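# Scoop dry food from the box into both bowls

## Task

Using a scoop held in a gripper, carry dry food from the box to the bowls until every bowl contains 10 or more pieces, keeping spills low (food knocked off the table counts only as spill, not as a lost loose part). Any piece reaching a bowl must, since it last rested in the box or on the table, have sat in the gripped scoop while the scoop was lifted clear; pieces squeezed between gripper fingers must not go into a bowl. A bowl holding more than a stray piece or so that breaks these rules makes the attempt worthless, though a single stray one still counts for its bowl. Never let the scoop drop from a height. At the end both bowls must stand upright at their original spots, the box must rest flat on the table, and the scoop, emptied, must lie on the table away from the box and the bowls; release everything and pull the arms away. Nothing may count as done if it only stays in place because the robot holds it.

## Robot and tools

Robot: two 6-joint arms, left_arm and right_arm, each with a parallel two-finger gripper and a wrist camera. Bases in the scene frame: left_arm at (+0.043, +0.367, 0) m, right_arm at (-0.007, -0.359, 0) m, both almost unrotated about z. Scene frame: origin on the tabletop midway between the arms, +z up, +x out across the table, left_arm on the +y side. The arm names do not mean image sides.

Joint order, used in every command row and in every per-joint list of a result: shoulder (joint2), elbow (joint3), waist (joint1), wrist pitch (joint4), wrist yaw (joint5), wrist roll (joint6). Stated ranges in radians: waist -2.618..3.054, shoulder 0.000..3.142, elbow 0.000..3.142, wrist pitch -1.571..1.571, wrist yaw -1.571..1.571, wrist roll -2.094..2.094. True ends may differ by up to 0.036 rad; a target beyond an end is clipped and the result may print "joint sent to its limit" (its absence proves nothing). A target more than 0.036 rad outside a range, and beyond the current angle, gets the call refused.

A row is always 14 numbers covering both arms: left_arm's 6 absolute joint angles (rad) then its opening, then the same 7 for right_arm. Opening runs -1 (closed) to +1 (fully open, 0.094 m pad gap). Openings between the extremes drive the fingers to where grip_measured would read that value. To keep hold of the scoop, command about 0.03 below the current grip_measured; a smaller gap below holds more gently.

Tools:
- execute_actions(actions): a list of actions; each action is a table of up to 15 rows, one per 1/30 s step; if fewer rows, the last repeats to fill 15 steps. Rows are absolute joint targets, not offsets. An empty list just returns state and images.
- move(target, speed, blocking): target is one 14-number row of absolute angles; all joints travel proportionally from where they are, so the hand follows a curve. speed (0.01-2 rad/s, default 0.5) caps the joint with the longest way to go; paths last 0.5 to 10 s. Paths ignore obstacles and the other arm. Faster moves and targets set deeper past contact hit and press harder. With blocking=false the result returns after 0.5 s; then only wait or stop are allowed until the move shows its end. The result adds a "move:" line: ending (done, off_target, moving, held, fault), limits=held/none, and each arm's joint farthest from its target.
- wait(seconds 0-10): holds last commands; returns early if a running move ends.
- stop(): brakes a running move; needs room, more at speed; fingers keep moving.
- zoom_image(camera, region [x0,y0,x1,y1] in pixels, at most 504x504): closer look at the latest image. Cameras: cam_head_left, cam_head_right, cam_high, cam_low (504x504), cam_left_wrist, cam_right_wrist (616x616, fisheye).
- read_manual(section): licence texts only.
- finished_scene(scene): closes the current scene (give its number) after the last command is held; cannot be undone.

Control details: each step, the commanded angle may lead the measured one only by 0.202 (waist), 0.258 (shoulder), 0.238 (elbow), 0.573 (wrist pitch), 0.522 (wrist yaw, wrist roll) rad, and targets are scaled back if they would move the hand more than 70 mm from where it is. Large changes thus need several actions; an unfinished motion may need re-sending. To keep a joint still, resend its "Joint targets" value.

Results: a state line per arm with end_effector_position (m) and end_effector_quat_wxyz in the scene frame; that point lies between the finger pads about 1 cm behind the tips; fingers point along the gripper's +z and open along its y. Reported positions can be off, more when reaching far. Joint positions / velocities list the six joints (rad, rad/s) then the pad gap (m). grip_measured gives the opening on the command scale (each gripper may be off by about 1 mm). "Joint targets" shows current drive angles. "joint command not followed" means a clearance check altered targets. FAULT or OVER-TEMPERATURE FAULT lines report arm stops; MOTOR HOT appears from 75 °C. Holding loads heats motors even while you reason; at 90 °C the arm halts for 10 s, at 100 °C it goes limp and falls, so avoid long strained holds. Camera calibration (intrinsics, distortion, T_world_to_cam) is given per camera and may be slightly off.

The simulation runs while you compose replies; the robot keeps the last command. Loose objects can occasionally get nudged.

Avoid: knocking anything off the table, dropping or slamming the scoop, hitting or pressing the arms into each other, hard pushes against the table, box or bowls, tipping bowls, and letting food trapped between fingers fall into a bowl. Finish with the scoop empty and set down, grippers open and arms withdrawn.

Each tool is called after ">>>" by a JSON object that holds its "op" and its "data".

## Session

I'll start by looking at the current state of the scene.

>>> {"op": "execute_actions", "data": {"actions": []}}

Scene clock: 0.00 s.
left_arm: end_effector_position=(+0.4276, +0.3575, +0.4050) grip_measured=+1.000 end_effector_quat_wxyz=(+0.703, +0.011, +0.711, -0.011) | right_arm: end_effector_position=(+0.2367, -0.0762, +0.1413) grip_measured=-0.611 end_effector_quat_wxyz=(+0.269, -0.302, +0.909, +0.098)
Joint names: [shoulder, elbow, waist, wrist pitch, wrist yaw, wrist roll]
Joint positions: left_arm=[ 1.058  1.054  0.013 -0.006  0.008 -0.001  0.094] | right_arm=[ 1.456  1.091  0.868 -0.639  0.137  0.24   0.018]
Joint velocities: left_arm=[ 0.007 -0.022 -0.022 -0.007 -0.007 -0.022  0.   ] | right_arm=[-0.002  0.017 -0.002 -0.007 -0.022  0.007 -0.001]
Motor temperatures (°C, as the motors report them): left_arm=[21 19 23 21 21 22] | right_arm=[22 23 21 23 22 22]
Joint targets: left_arm=[1.053 1.057 0.013 -0.019 0.008 -0.002] | right_arm=[1.448 1.101 0.868 -0.637 0.139 0.241]

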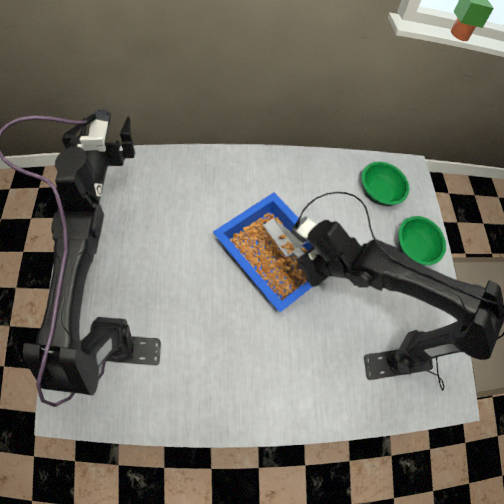

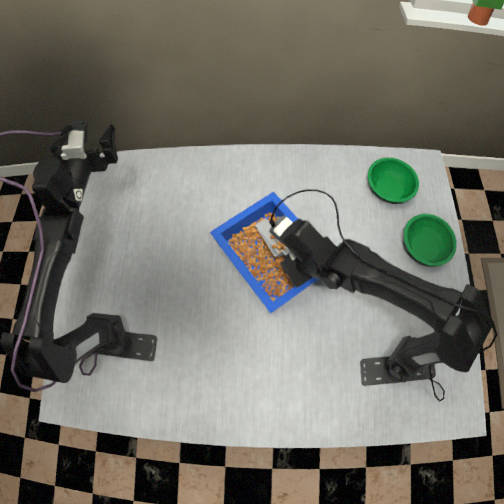

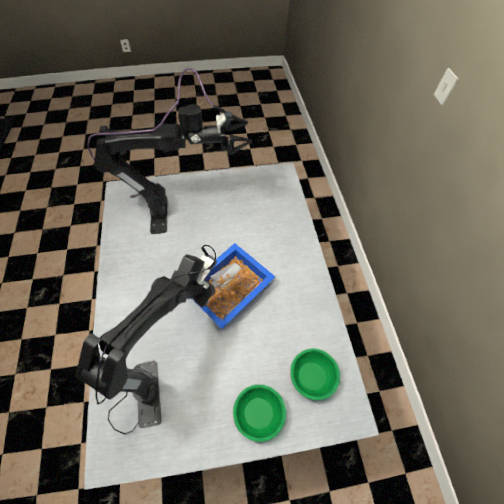

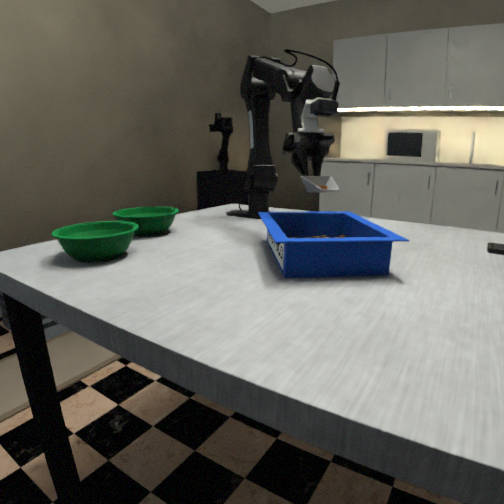

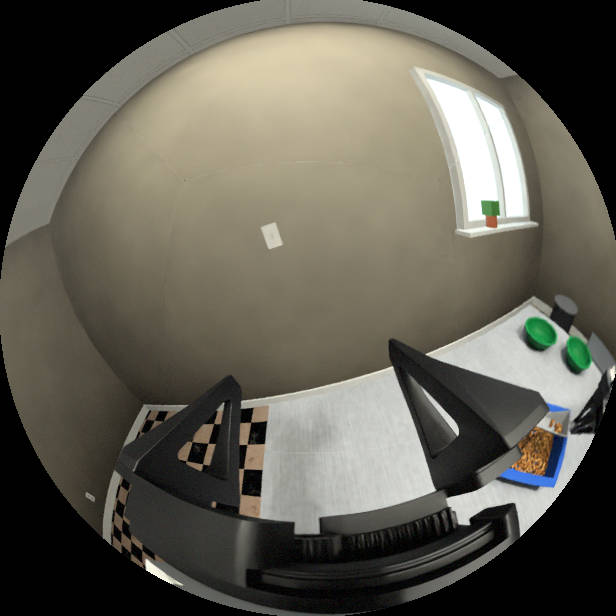

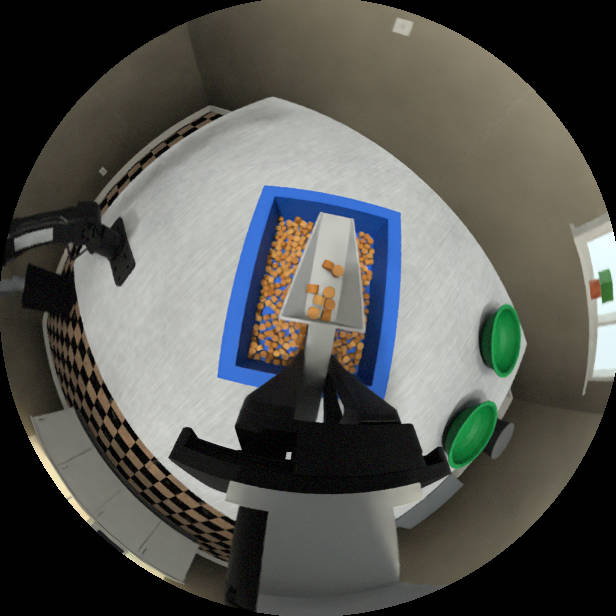

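>>> {"op": "zoom_image", "data": {"camera": "cam_right_wrist", "region": [200, 170, 440, 430]}}

>>> {"op": "zoom_image", "data": {"camera": "cam_low", "region": [230, 90, 430, 290]}}

>>> {"op": "zoom_image", "data": {"camera": "cam_head_left", "region": [200, 150, 470, 330]}}

>>> {"op": "zoom_image", "data": {"camera": "cam_high", "region": [150, 220, 370, 460]}}

Region (200, 170, 440, 430) of cam_right_wrist's 616x616 image, scaled by 1.938, with more detail than that image has; it fills the left 465 columns of this view, and the rest is white.

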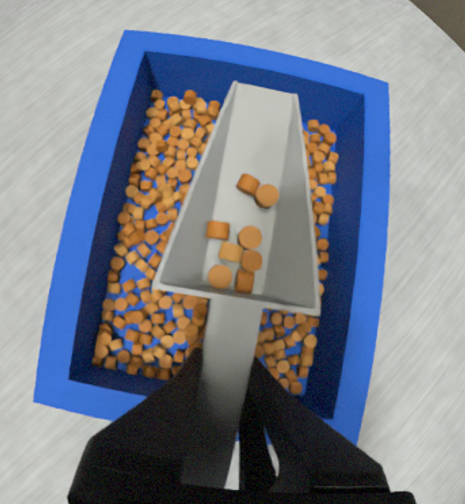

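Region (230, 90, 430, 290) of cam_low's 504x504 image, scaled by 2.520, with more detail than that image has.

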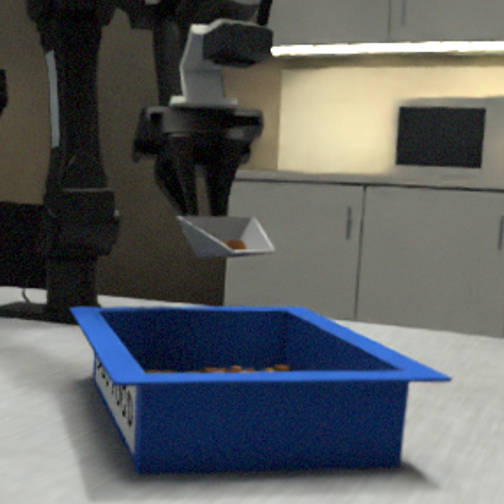

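Region (200, 150, 470, 330) of cam_head_left's 504x504 image, scaled by 1.867, with more detail than that image has.

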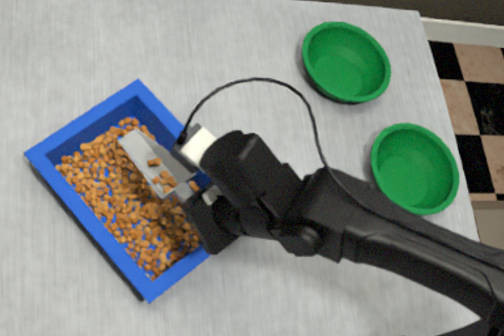

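Region (150, 220, 370, 460) of cam_high's 504x504 image, scaled by 2.100, with more detail than that image has; it fills the left 462 columns of this view, and the rest is white.

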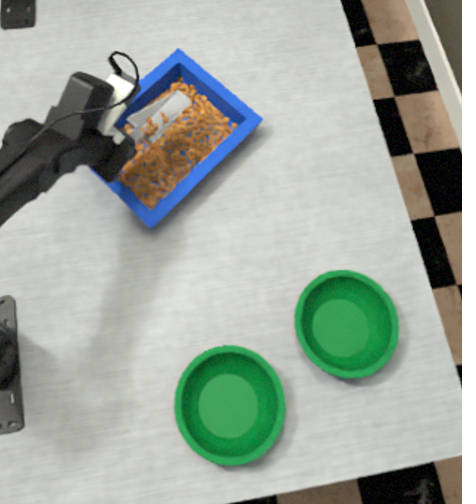

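>>> {"op": "zoom_image", "data": {"camera": "cam_low", "region": [280, 130, 360, 210]}}

>>> {"op": "zoom_image", "data": {"camera": "cam_head_left", "region": [205, 185, 335, 315]}}

>>> {"op": "zoom_image", "data": {"camera": "cam_high", "region": [180, 235, 290, 345]}}

>>> {"op": "zoom_image", "data": {"camera": "cam_left_wrist", "region": [490, 380, 610, 500]}}

Region (280, 130, 360, 210) of cam_low's 504x504 image, scaled by 6.300, with more detail than that image has.

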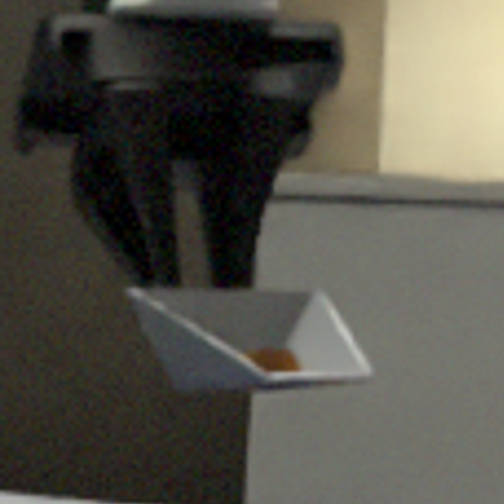

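Region (205, 185, 335, 315) of cam_head_left's 504x504 image, scaled by 3.877, with more detail than that image has.

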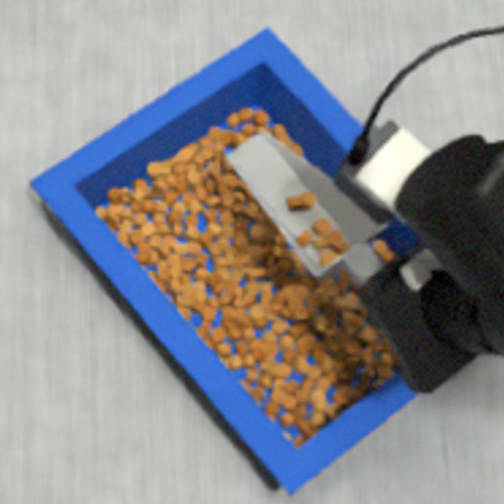

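Region (180, 235, 290, 345) of cam_high's 504x504 image, scaled by 4.582, with more detail than that image has.

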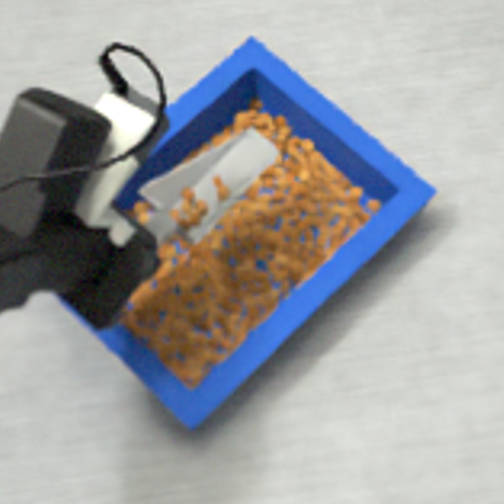

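Region (490, 380, 610, 500) of cam_left_wrist's 616x616 image, scaled by 4.200, with more detail than that image has.

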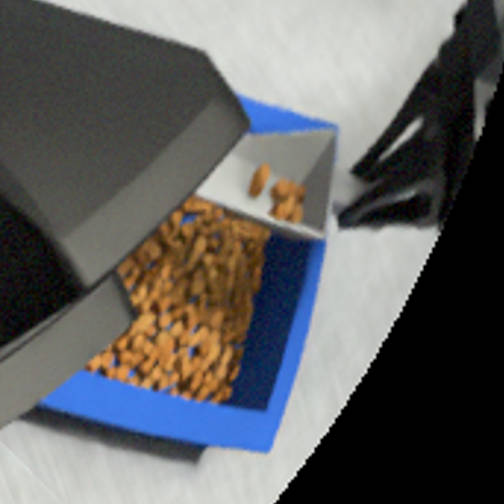

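>>> {"op": "zoom_image", "data": {"camera": "cam_right_wrist", "region": [270, 280, 380, 430]}}

>>> {"op": "zoom_image", "data": {"camera": "cam_right_wrist", "region": [270, 200, 390, 340]}}

Region (270, 280, 380, 430) of cam_right_wrist's 616x616 image, scaled by 3.360, with more detail than that image has; it fills the left 370 columns of this view, and the rest is white.

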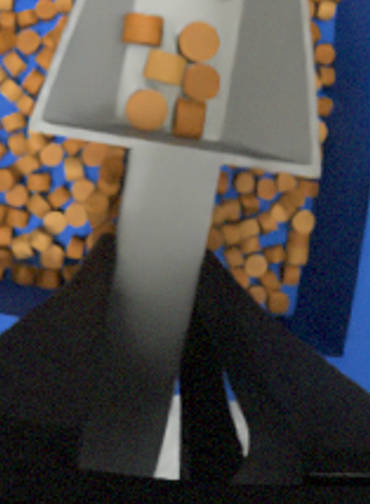

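Region (270, 200, 390, 340) of cam_right_wrist's 616x616 image, scaled by 3.600, with more detail than that image has; it fills the left 432 columns of this view, and the rest is white.

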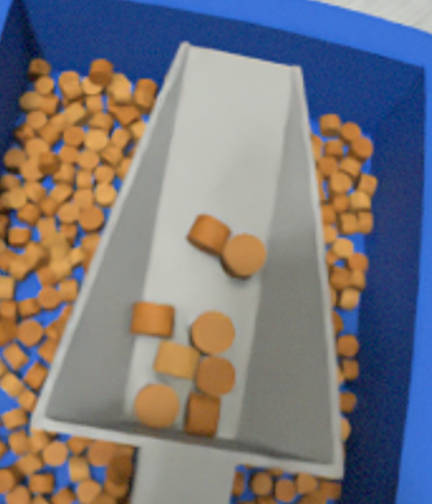

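>>> {"op": "move", "data": {"target": [1.053, 1.057, 0.013, -0.019, 0.008, -0.002, 1.0, 1.852, 1.532, 0.816, -1.123, 0.024, 0.212, -0.65], "speed": 0.45}}

Scene clock: 121.80 s.
left_arm: end_effector_position=(+0.4276, +0.3575, +0.4054) grip_measured=+1.000 end_effector_quat_wxyz=(+0.704, +0.011, +0.710, -0.011) | right_arm: end_effector_position=(+0.2297, -0.0790, +0.0961) grip_measured=-0.611 end_effector_quat_wxyz=(+0.049, -0.321, +0.946, +0.013)
Joint names: [shoulder, elbow, waist, wrist pitch, wrist yaw, wrist roll]
Joint positions: left_arm=[ 1.058  1.054  0.013 -0.005  0.008 -0.001  0.094] | right_arm=[ 1.847  1.49   0.826 -1.116  0.029  0.223  0.018]
Joint velocities: left_arm=[ 0.002 -0.012 -0.027 -0.007 -0.007  0.007  0.   ] | right_arm=[-0.012 -0.002 -0.022 -0.007  0.007  0.007 -0.   ]
Motor temperatures (°C, as the motors report them): left_arm=[21 24 23 30 21 22] | right_arm=[25 26 21 26 22 22]
Joint targets: left_arm=[1.053 1.057 0.013 -0.019 0.008 -0.002] | right_arm=[1.852 1.532 0.816 -1.123 0.024 0.212]
move: off_target (right_arm); limits=none; left_arm: farthest joint: the wrist pitch, 0.014 radians from its target (0.013 radians at the start); right_arm: farthest joint: the elbow, 0.042 radians from its target (0.441 radians at the start)
camera_calibration (this result's frames):
cam_left_wrist: T_world_to_cam=[[-0.0591531, -0.958568, -0.278655, 0.478657], [-0.462515, 0.273692, -0.843311, 0.481417], [0.884636, 0.0789976, -0.459541, -0.128405], [0, 0, 0, 1]] pos_world=[0.364568, 0.337209, 0.480357]
cam_right_wrist: T_world_to_cam=[[0.74509, -0.666428, -0.026744, -0.215272], [-0.620814, -0.707632, 0.337413, 0.0972514], [-0.243786, -0.2348, -0.940977, 0.25991], [0, 0, 0, 1]] pos_world=[0.284135, -0.0136182, 0.205998]

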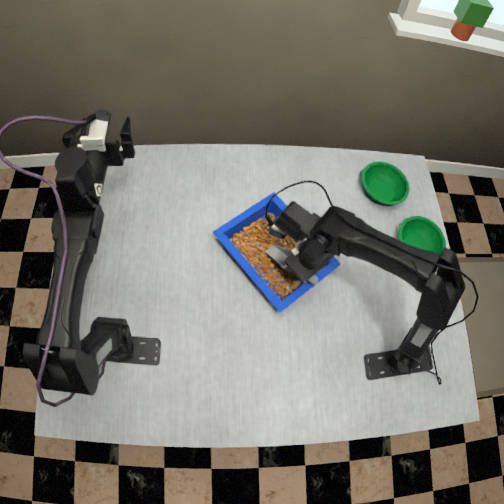

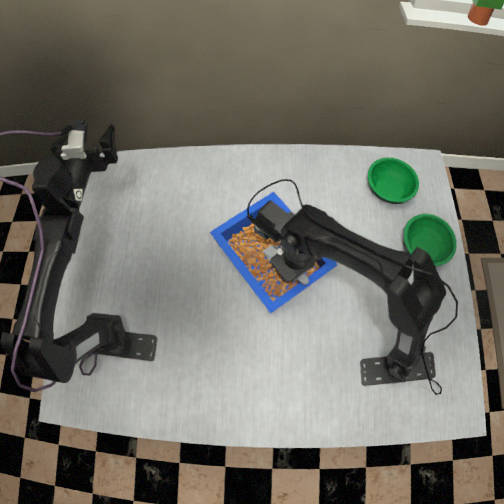

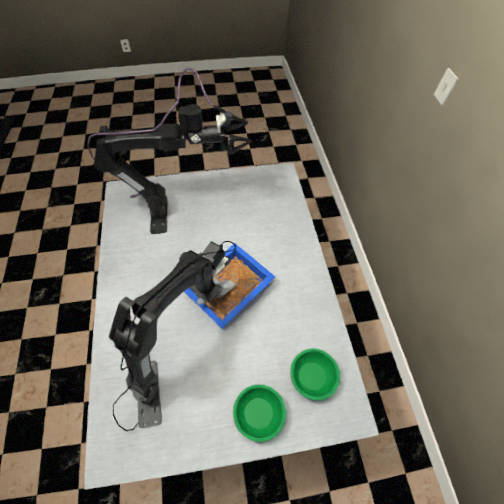

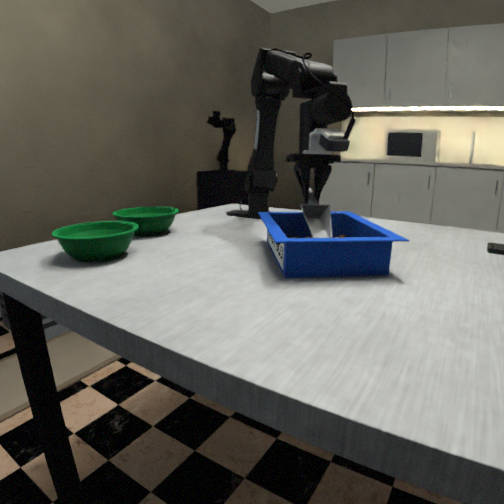

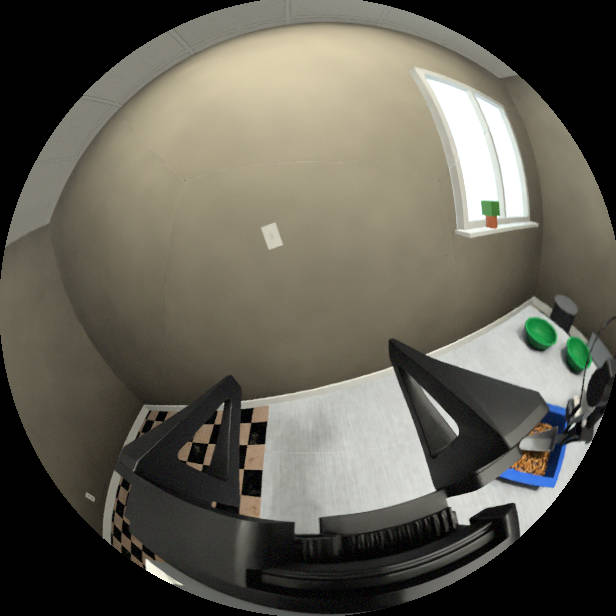

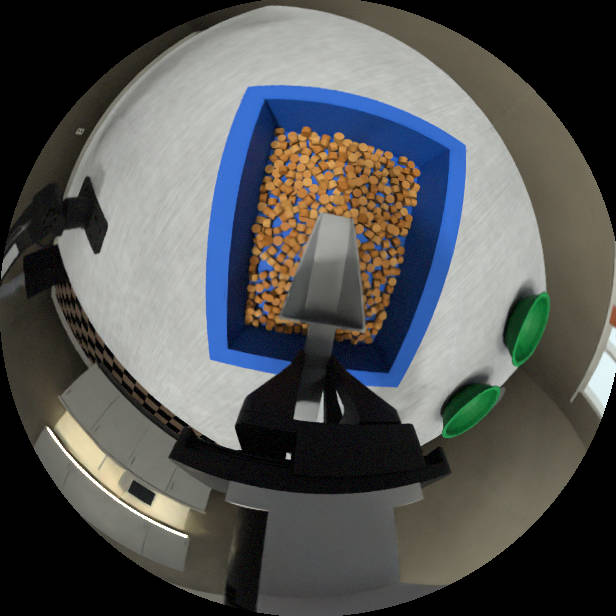

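>>> {"op": "move", "data": {"target": [1.053, 1.057, 0.013, -0.019, 0.008, -0.002, 1.0, 1.879, 1.452, 0.806, -1.022, 0.019, 0.201, -0.65], "speed": 0.2}}

Scene clock: 142.63 s.
left_arm: end_effector_position=(+0.4276, +0.3575, +0.4055) grip_measured=+1.000 end_effector_quat_wxyz=(+0.704, +0.011, +0.710, -0.011) | right_arm: end_effector_position=(+0.2403, -0.0712, +0.0832) grip_measured=-0.611 end_effector_quat_wxyz=(+0.062, -0.321, +0.945, +0.023)
Joint names: [shoulder, elbow, waist, wrist pitch, wrist yaw, wrist roll]
Joint positions: left_arm=[ 1.058  1.054  0.013 -0.004  0.008 -0.001  0.094] | right_arm=[ 1.872  1.468  0.816 -1.036  0.025  0.212  0.018]
Joint velocities: left_arm=[-0.002  0.002  0.017  0.022 -0.022  0.081  0.   ] | right_arm=[-0.017 -0.002  0.002  0.051  0.051 -0.022 -0.001]
Motor temperatures (°C, as the motors report them): left_arm=[21 24 23 31 21 22] | right_arm=[26 27 21 25 22 22]
Joint targets: left_arm=[1.053 1.057 0.013 -0.019 0.008 -0.002] | right_arm=[1.879 1.452 0.806 -1.022 0.019 0.201]
move: done; limits=none; left_arm: farthest joint: the wrist pitch, 0.015 radians from its target (0.014 radians at the start); right_arm: farthest joint: the elbow, 0.016 radians from its target (0.038 radians at the start)
camera_calibration (this result's frames):
cam_left_wrist: T_world_to_cam=[[-0.0590469, -0.95857, -0.278669, 0.478645], [-0.462193, 0.273684, -0.843489, 0.481435], [0.884811, 0.0789936, -0.459205, -0.128572], [0, 0, 0, 1]] pos_world=[0.364541, 0.33721, 0.480428]
cam_right_wrist: T_world_to_cam=[[0.746401, -0.664788, -0.0306883, -0.218158], [-0.625984, -0.716991, 0.306705, 0.116802], [-0.225897, -0.209714, -0.95131, 0.250527], [0, 0, 0, 1]] pos_world=[0.292543, -0.00874328, 0.19581]

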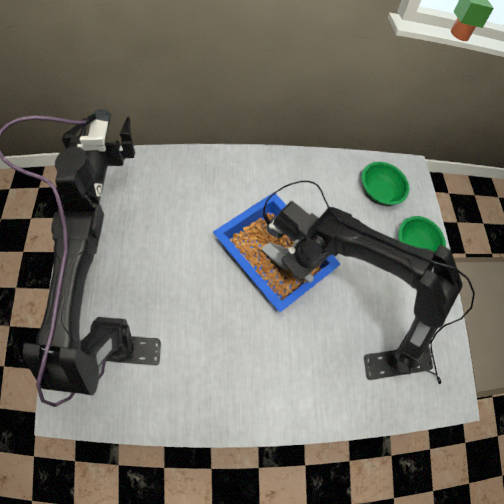

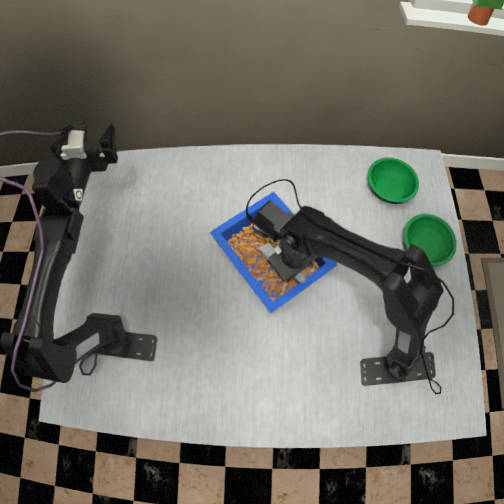

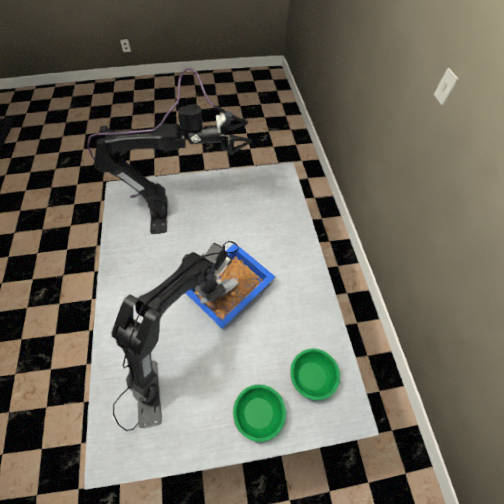

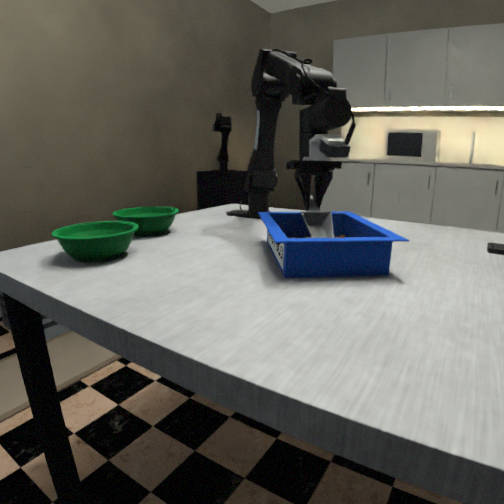

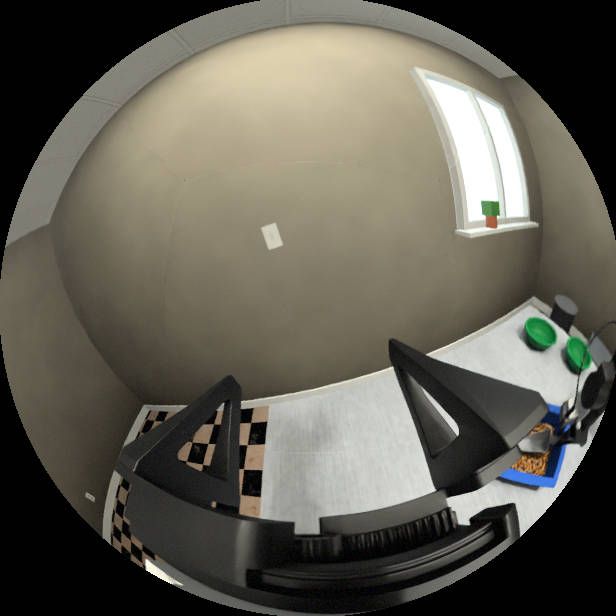

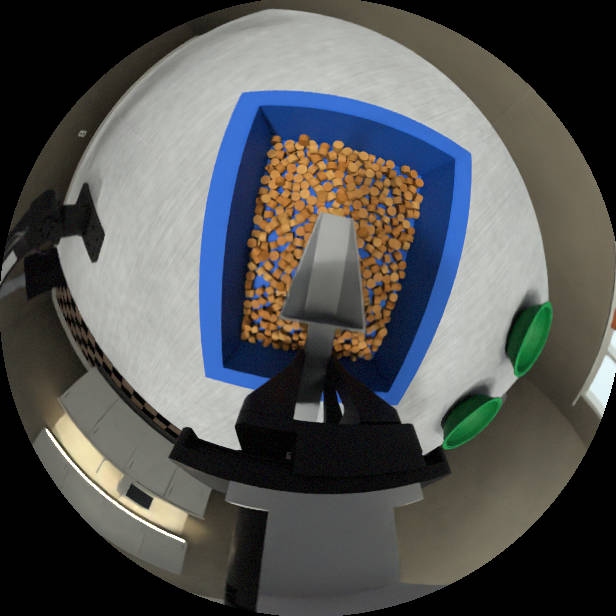

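>>> {"op": "zoom_image", "data": {"camera": "cam_right_wrist", "region": [230, 90, 480, 340]}}

Region (230, 90, 480, 340) of cam_right_wrist's 616x616 image, scaled by 2.016, with more detail than that image has.

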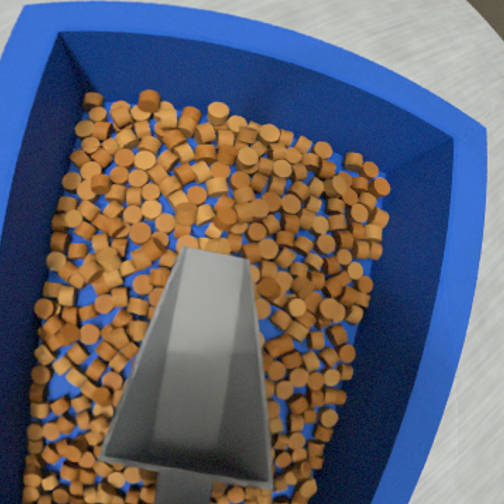

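>>> {"op": "move", "data": {"target": [1.053, 1.057, 0.013, -0.019, 0.008, -0.002, 1.0, 1.922, 1.435, 0.800, -0.964, 0.03, 0.195, -0.65], "speed": 0.1}}

>>> {"op": "zoom_image", "data": {"camera": "cam_right_wrist", "region": [230, 90, 480, 340]}}

Scene clock: 170.07 s.
left_arm: end_effector_position=(+0.4276, +0.3575, +0.4057) grip_measured=+1.000 end_effector_quat_wxyz=(+0.704, +0.011, +0.710, -0.011) | right_arm: end_effector_position=(+0.2522, -0.0603, +0.0729) grip_measured=-0.611 end_effector_quat_wxyz=(+0.078, -0.321, +0.943, +0.032)
Joint names: [shoulder, elbow, waist, wrist pitch, wrist yaw, wrist roll]
Joint positions: left_arm=[ 1.058  1.054  0.013 -0.003  0.008 -0.001  0.094] | right_arm=[ 1.907  1.468  0.811 -0.964  0.025  0.205  0.018]
Joint velocities: left_arm=[-0.012 -0.012 -0.002 -0.051  0.051 -0.007  0.   ] | right_arm=[-0.007 -0.002 -0.002  0.007 -0.037 -0.007  0.001]
Motor temperatures (°C, as the motors report them): left_arm=[21 24 23 31 21 22] | right_arm=[27 26 21 25 22 22]
Joint targets: left_arm=[1.053 1.057 0.013 -0.019 0.008 -0.002] | right_arm=[1.922 1.435 0.800 -0.964 0.030 0.195]
move: off_target (right_arm); limits=none; left_arm: farthest joint: the wrist pitch, 0.016 radians from its target (0.015 radians at the start); right_arm: farthest joint: the elbow, 0.033 radians from its target (0.033 radians at the start)
camera_calibration (this result's frames):
cam_left_wrist: T_world_to_cam=[[-0.0588343, -0.958575, -0.278698, 0.47862], [-0.46155, 0.27367, -0.843847, 0.481471], [0.885161, 0.0789856, -0.458531, -0.128907], [0, 0, 0, 1]] pos_world=[0.364485, 0.337211, 0.48057]
cam_right_wrist: T_world_to_cam=[[0.74807, -0.662934, -0.0301453, -0.220436], [-0.632034, -0.725578, 0.272158, 0.13882], [-0.202296, -0.184541, -0.96178, 0.242072], [0, 0, 0, 1]] pos_world=[0.30161, -0.000737812, 0.188394]

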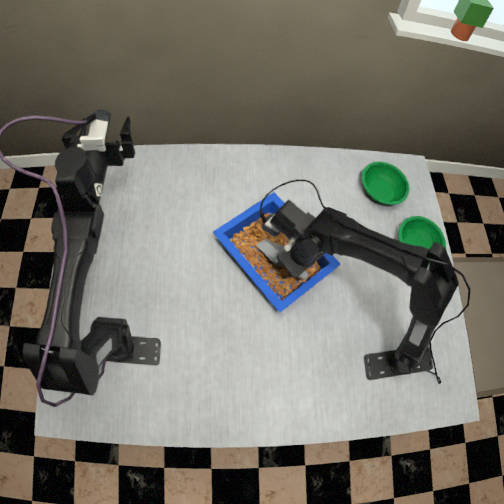

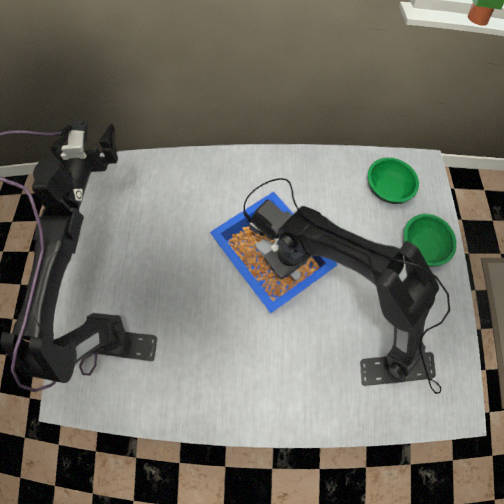

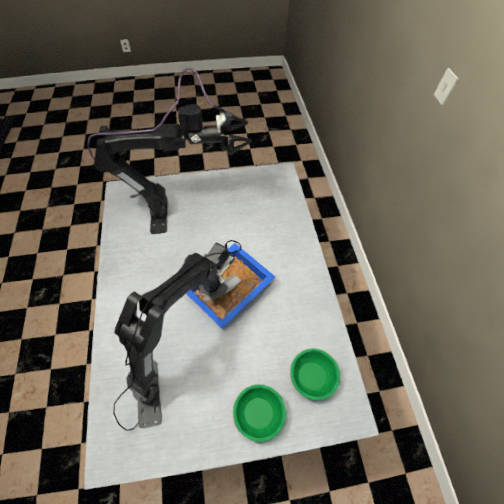

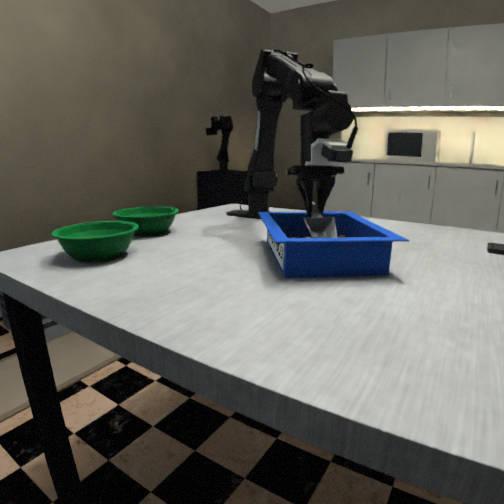

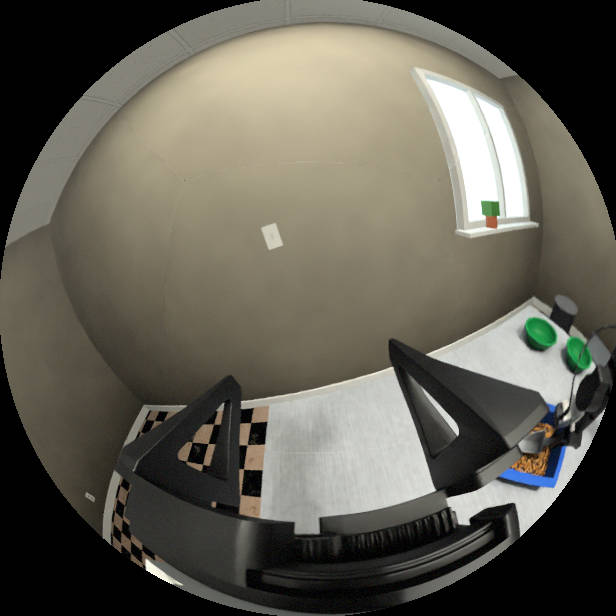

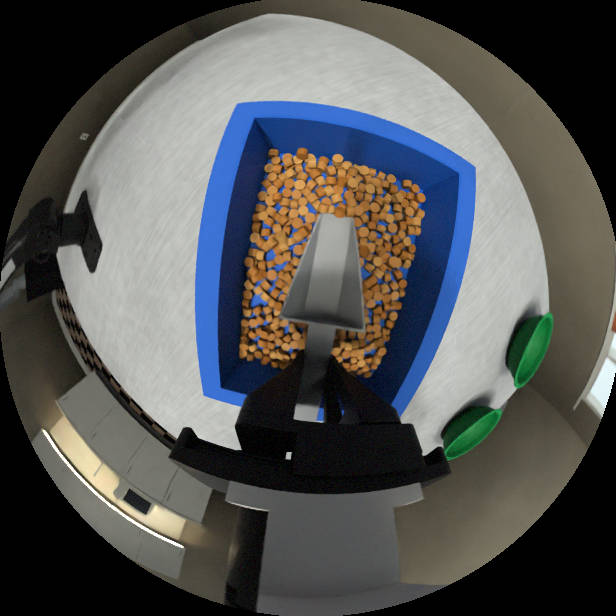

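Region (230, 90, 480, 340) of cam_right_wrist's 616x616 image, scaled by 2.016, with more detail than that image has.

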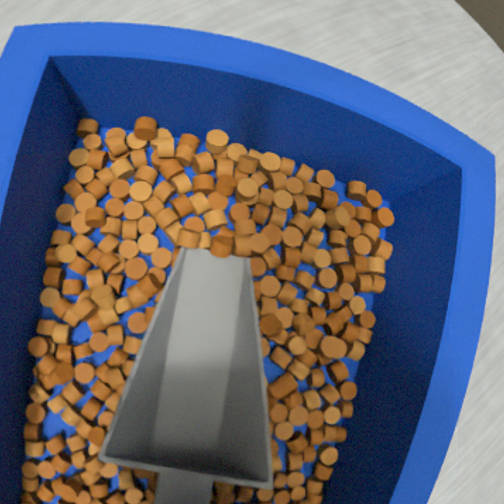

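>>> {"op": "execute_actions", "data": {"actions": [[[1.053,1.057,0.013,-0.019,0.008,-0.002,1,1.895,1.475,0.81,-0.964,0.025,0.205,-0.65],[1.053,1.057,0.013,-0.019,0.008,-0.002,1,1.885,1.48,0.81,-0.964,0.025,0.205,-0.65],[1.053,1.057,0.013,-0.019,0.008,-0.002,1,1.875,1.48,0.81,-0.964,0.025,0.205,-0.65],[1.053,1.057,0.013,-0.019,0.008,-0.002,1,1.865,1.48,0.81,-0.964,0.025,0.205,-0.65],[1.053,1.057,0.013,-0.019,0.008,-0.002,1,1.856,1.48,0.812,-0.964,0.025,0.205,-0.65],[1.053,1.057,0.013,-0.019,0.008,-0.002,1,1.848,1.48,0.814,-0.964,0.025,0.205,-0.65],[1.053,1.057,0.013,-0.019,0.008,-0.002,1,1.841,1.48,0.816,-0.97,0.023,0.207,-0.65],[1.053,1.057,0.013,-0.019,0.008,-0.002,1,1.835,1.48,0.818,-0.98,0.021,0.209,-0.65],[1.053,1.057,0.013,-0.019,0.008,-0.002,1,1.83,1.48,0.82,-0.99,0.019,0.211,-0.65],[1.053,1.057,0.013,-0.019,0.008,-0.002,1,1.827,1.48,0.822,-1.0,0.017,0.213,-0.65],[1.053,1.057,0.013,-0.019,0.008,-0.002,1,1.825,1.48,0.824,-1.012,0.015,0.215,-0.65],[1.053,1.057,0.013,-0.019,0.008,-0.002,1,1.825,1.48,0.825,-1.024,0.013,0.217,-0.65],[1.053,1.057,0.013,-0.019,0.008,-0.002,1,1.825,1.48,0.826,-1.036,0.011,0.219,-0.65],[1.053,1.057,0.013,-0.019,0.008,-0.002,1,1.825,1.48,0.826,-1.048,0.009,0.221,-0.65],[1.053,1.057,0.013,-0.019,0.008,-0.002,1,1.825,1.48,0.826,-1.06,0.007,0.223,-0.65]],[[1.053,1.057,0.013,-0.019,0.008,-0.002,1,1.825,1.48,0.826,-1.072,0.005,0.223,-0.65],[1.053,1.057,0.013,-0.019,0.008,-0.002,1,1.825,1.48,0.826,-1.084,0.005,0.223,-0.65],[1.053,1.057,0.013,-0.019,0.008,-0.002,1,1.825,1.48,0.826,-1.096,0.005,0.223,-0.65],[1.053,1.057,0.013,-0.019,0.008,-0.002,1,1.825,1.48,0.826,-1.108,0.005,0.223,-0.65],[1.053,1.057,0.013,-0.019,0.008,-0.002,1,1.825,1.48,0.826,-1.12,0.005,0.223,-0.65],[1.053,1.057,0.013,-0.019,0.008,-0.002,1,1.825,1.48,0.826,-1.13,0.005,0.223,-0.65],[1.053,1.057,0.013,-0.019,0.008,-0.002,1,1.825,1.48,0.826,-1.14,0.005,0.223,-0.65],[1.053,1.057,0.013,-0.019,0.008,-0.002,1,1.825,1.48,0.826,-1.148,0.005,0.223,-0.65],[1.053,1.057,0.013,-0.019,0.008,-0.002,1,1.825,1.48,0.826,-1.155,0.005,0.223,-0.65]]]}}

>>> {"op": "zoom_image", "data": {"camera": "cam_right_wrist", "region": [200, 60, 480, 400]}}

Scene clock: 220.67 s.
left_arm: end_effector_position=(+0.4276, +0.3575, +0.4057) grip_measured=+1.000 end_effector_quat_wxyz=(+0.704, +0.011, +0.710, -0.011) | right_arm: end_effector_position=(+0.2251, -0.0882, +0.0882) grip_measured=-0.611 end_effector_quat_wxyz=(+0.027, -0.320, +0.947, +0.010)
Joint names: [shoulder, elbow, waist, wrist pitch, wrist yaw, wrist roll]
Joint positions: left_arm=[ 1.058  1.054  0.013 -0.003  0.008 -0.001  0.094] | right_arm=[ 1.851  1.468  0.811 -1.13   0.011  0.212  0.018]
Joint velocities: left_arm=[-0.002 -0.002  0.012  0.022 -0.037 -0.066  0.   ] | right_arm=[-0.007 -0.002 -0.007  0.037 -0.037 -0.051  0.   ]
Motor temperatures (°C, as the motors report them): left_arm=[21 25 23 33 21 22] | right_arm=[27 25 21 25 22 22]
Joint targets: left_arm=[1.053 1.057 0.013 -0.019 0.008 -0.002] | right_arm=[1.825 1.480 0.826 -1.155 0.005 0.223]
camera_calibration (this result's frames):
cam_left_wrist: T_world_to_cam=[[-0.0588343, -0.958575, -0.278698, 0.47862], [-0.46155, 0.27367, -0.843847, 0.481471], [0.885161, 0.0789856, -0.458531, -0.128907], [0, 0, 0, 1]] pos_world=[0.364485, 0.337211, 0.48057]
cam_right_wrist: T_world_to_cam=[[0.742081, -0.668993, -0.0420068, -0.216376], [-0.608604, -0.698707, 0.376045, 0.0851951], [-0.280922, -0.25349, -0.925649, 0.254642], [0, 0, 0, 1]] pos_world=[0.283953, -0.0206781, 0.194583]

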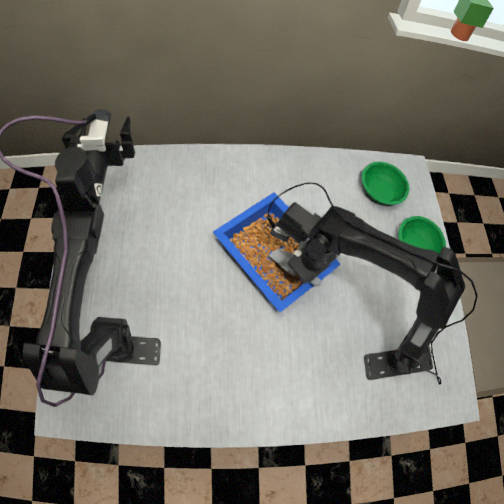

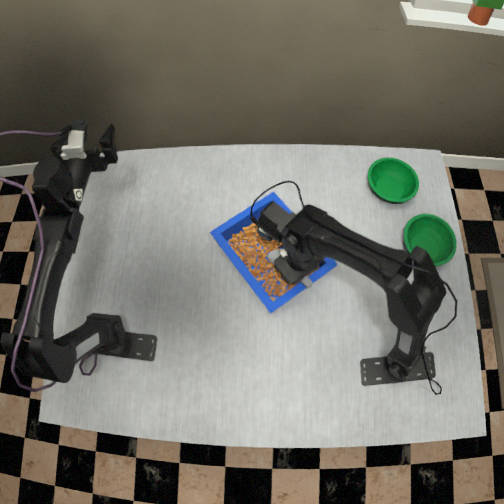

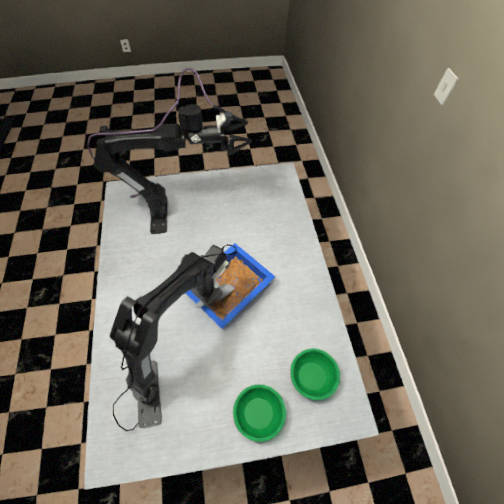

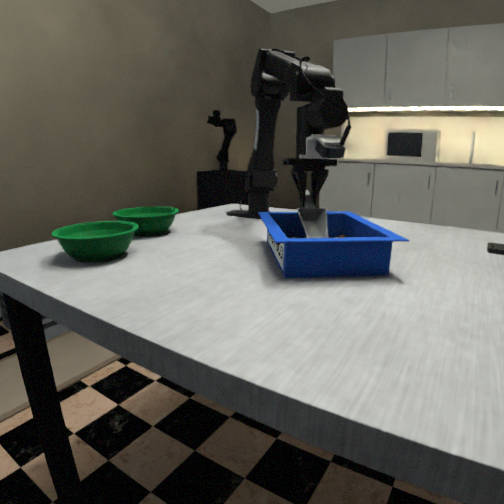

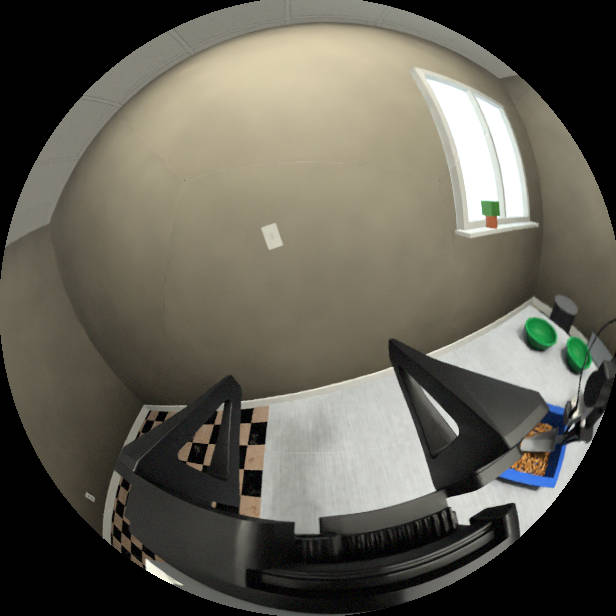

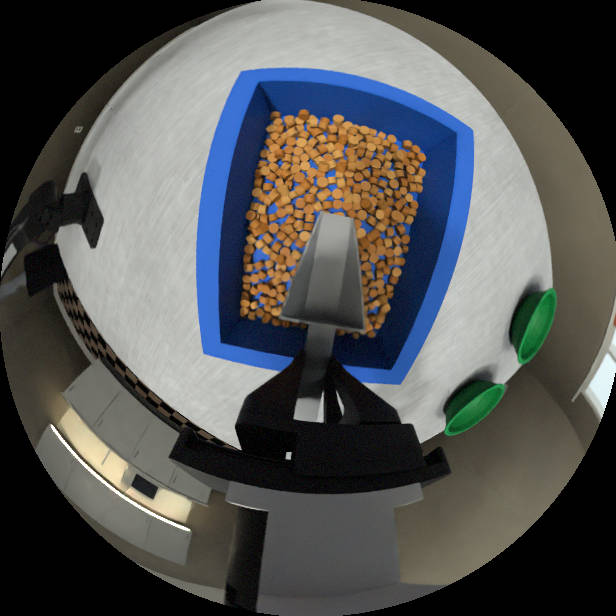

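Region (200, 60, 480, 400) of cam_right_wrist's 616x616 image, scaled by 1.482, with more detail than that image has; it fills the left 415 columns of this view, and the rest is white.

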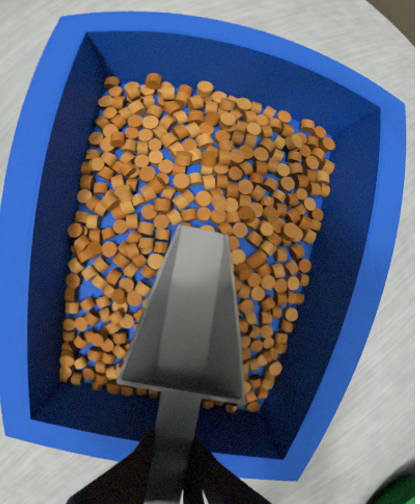

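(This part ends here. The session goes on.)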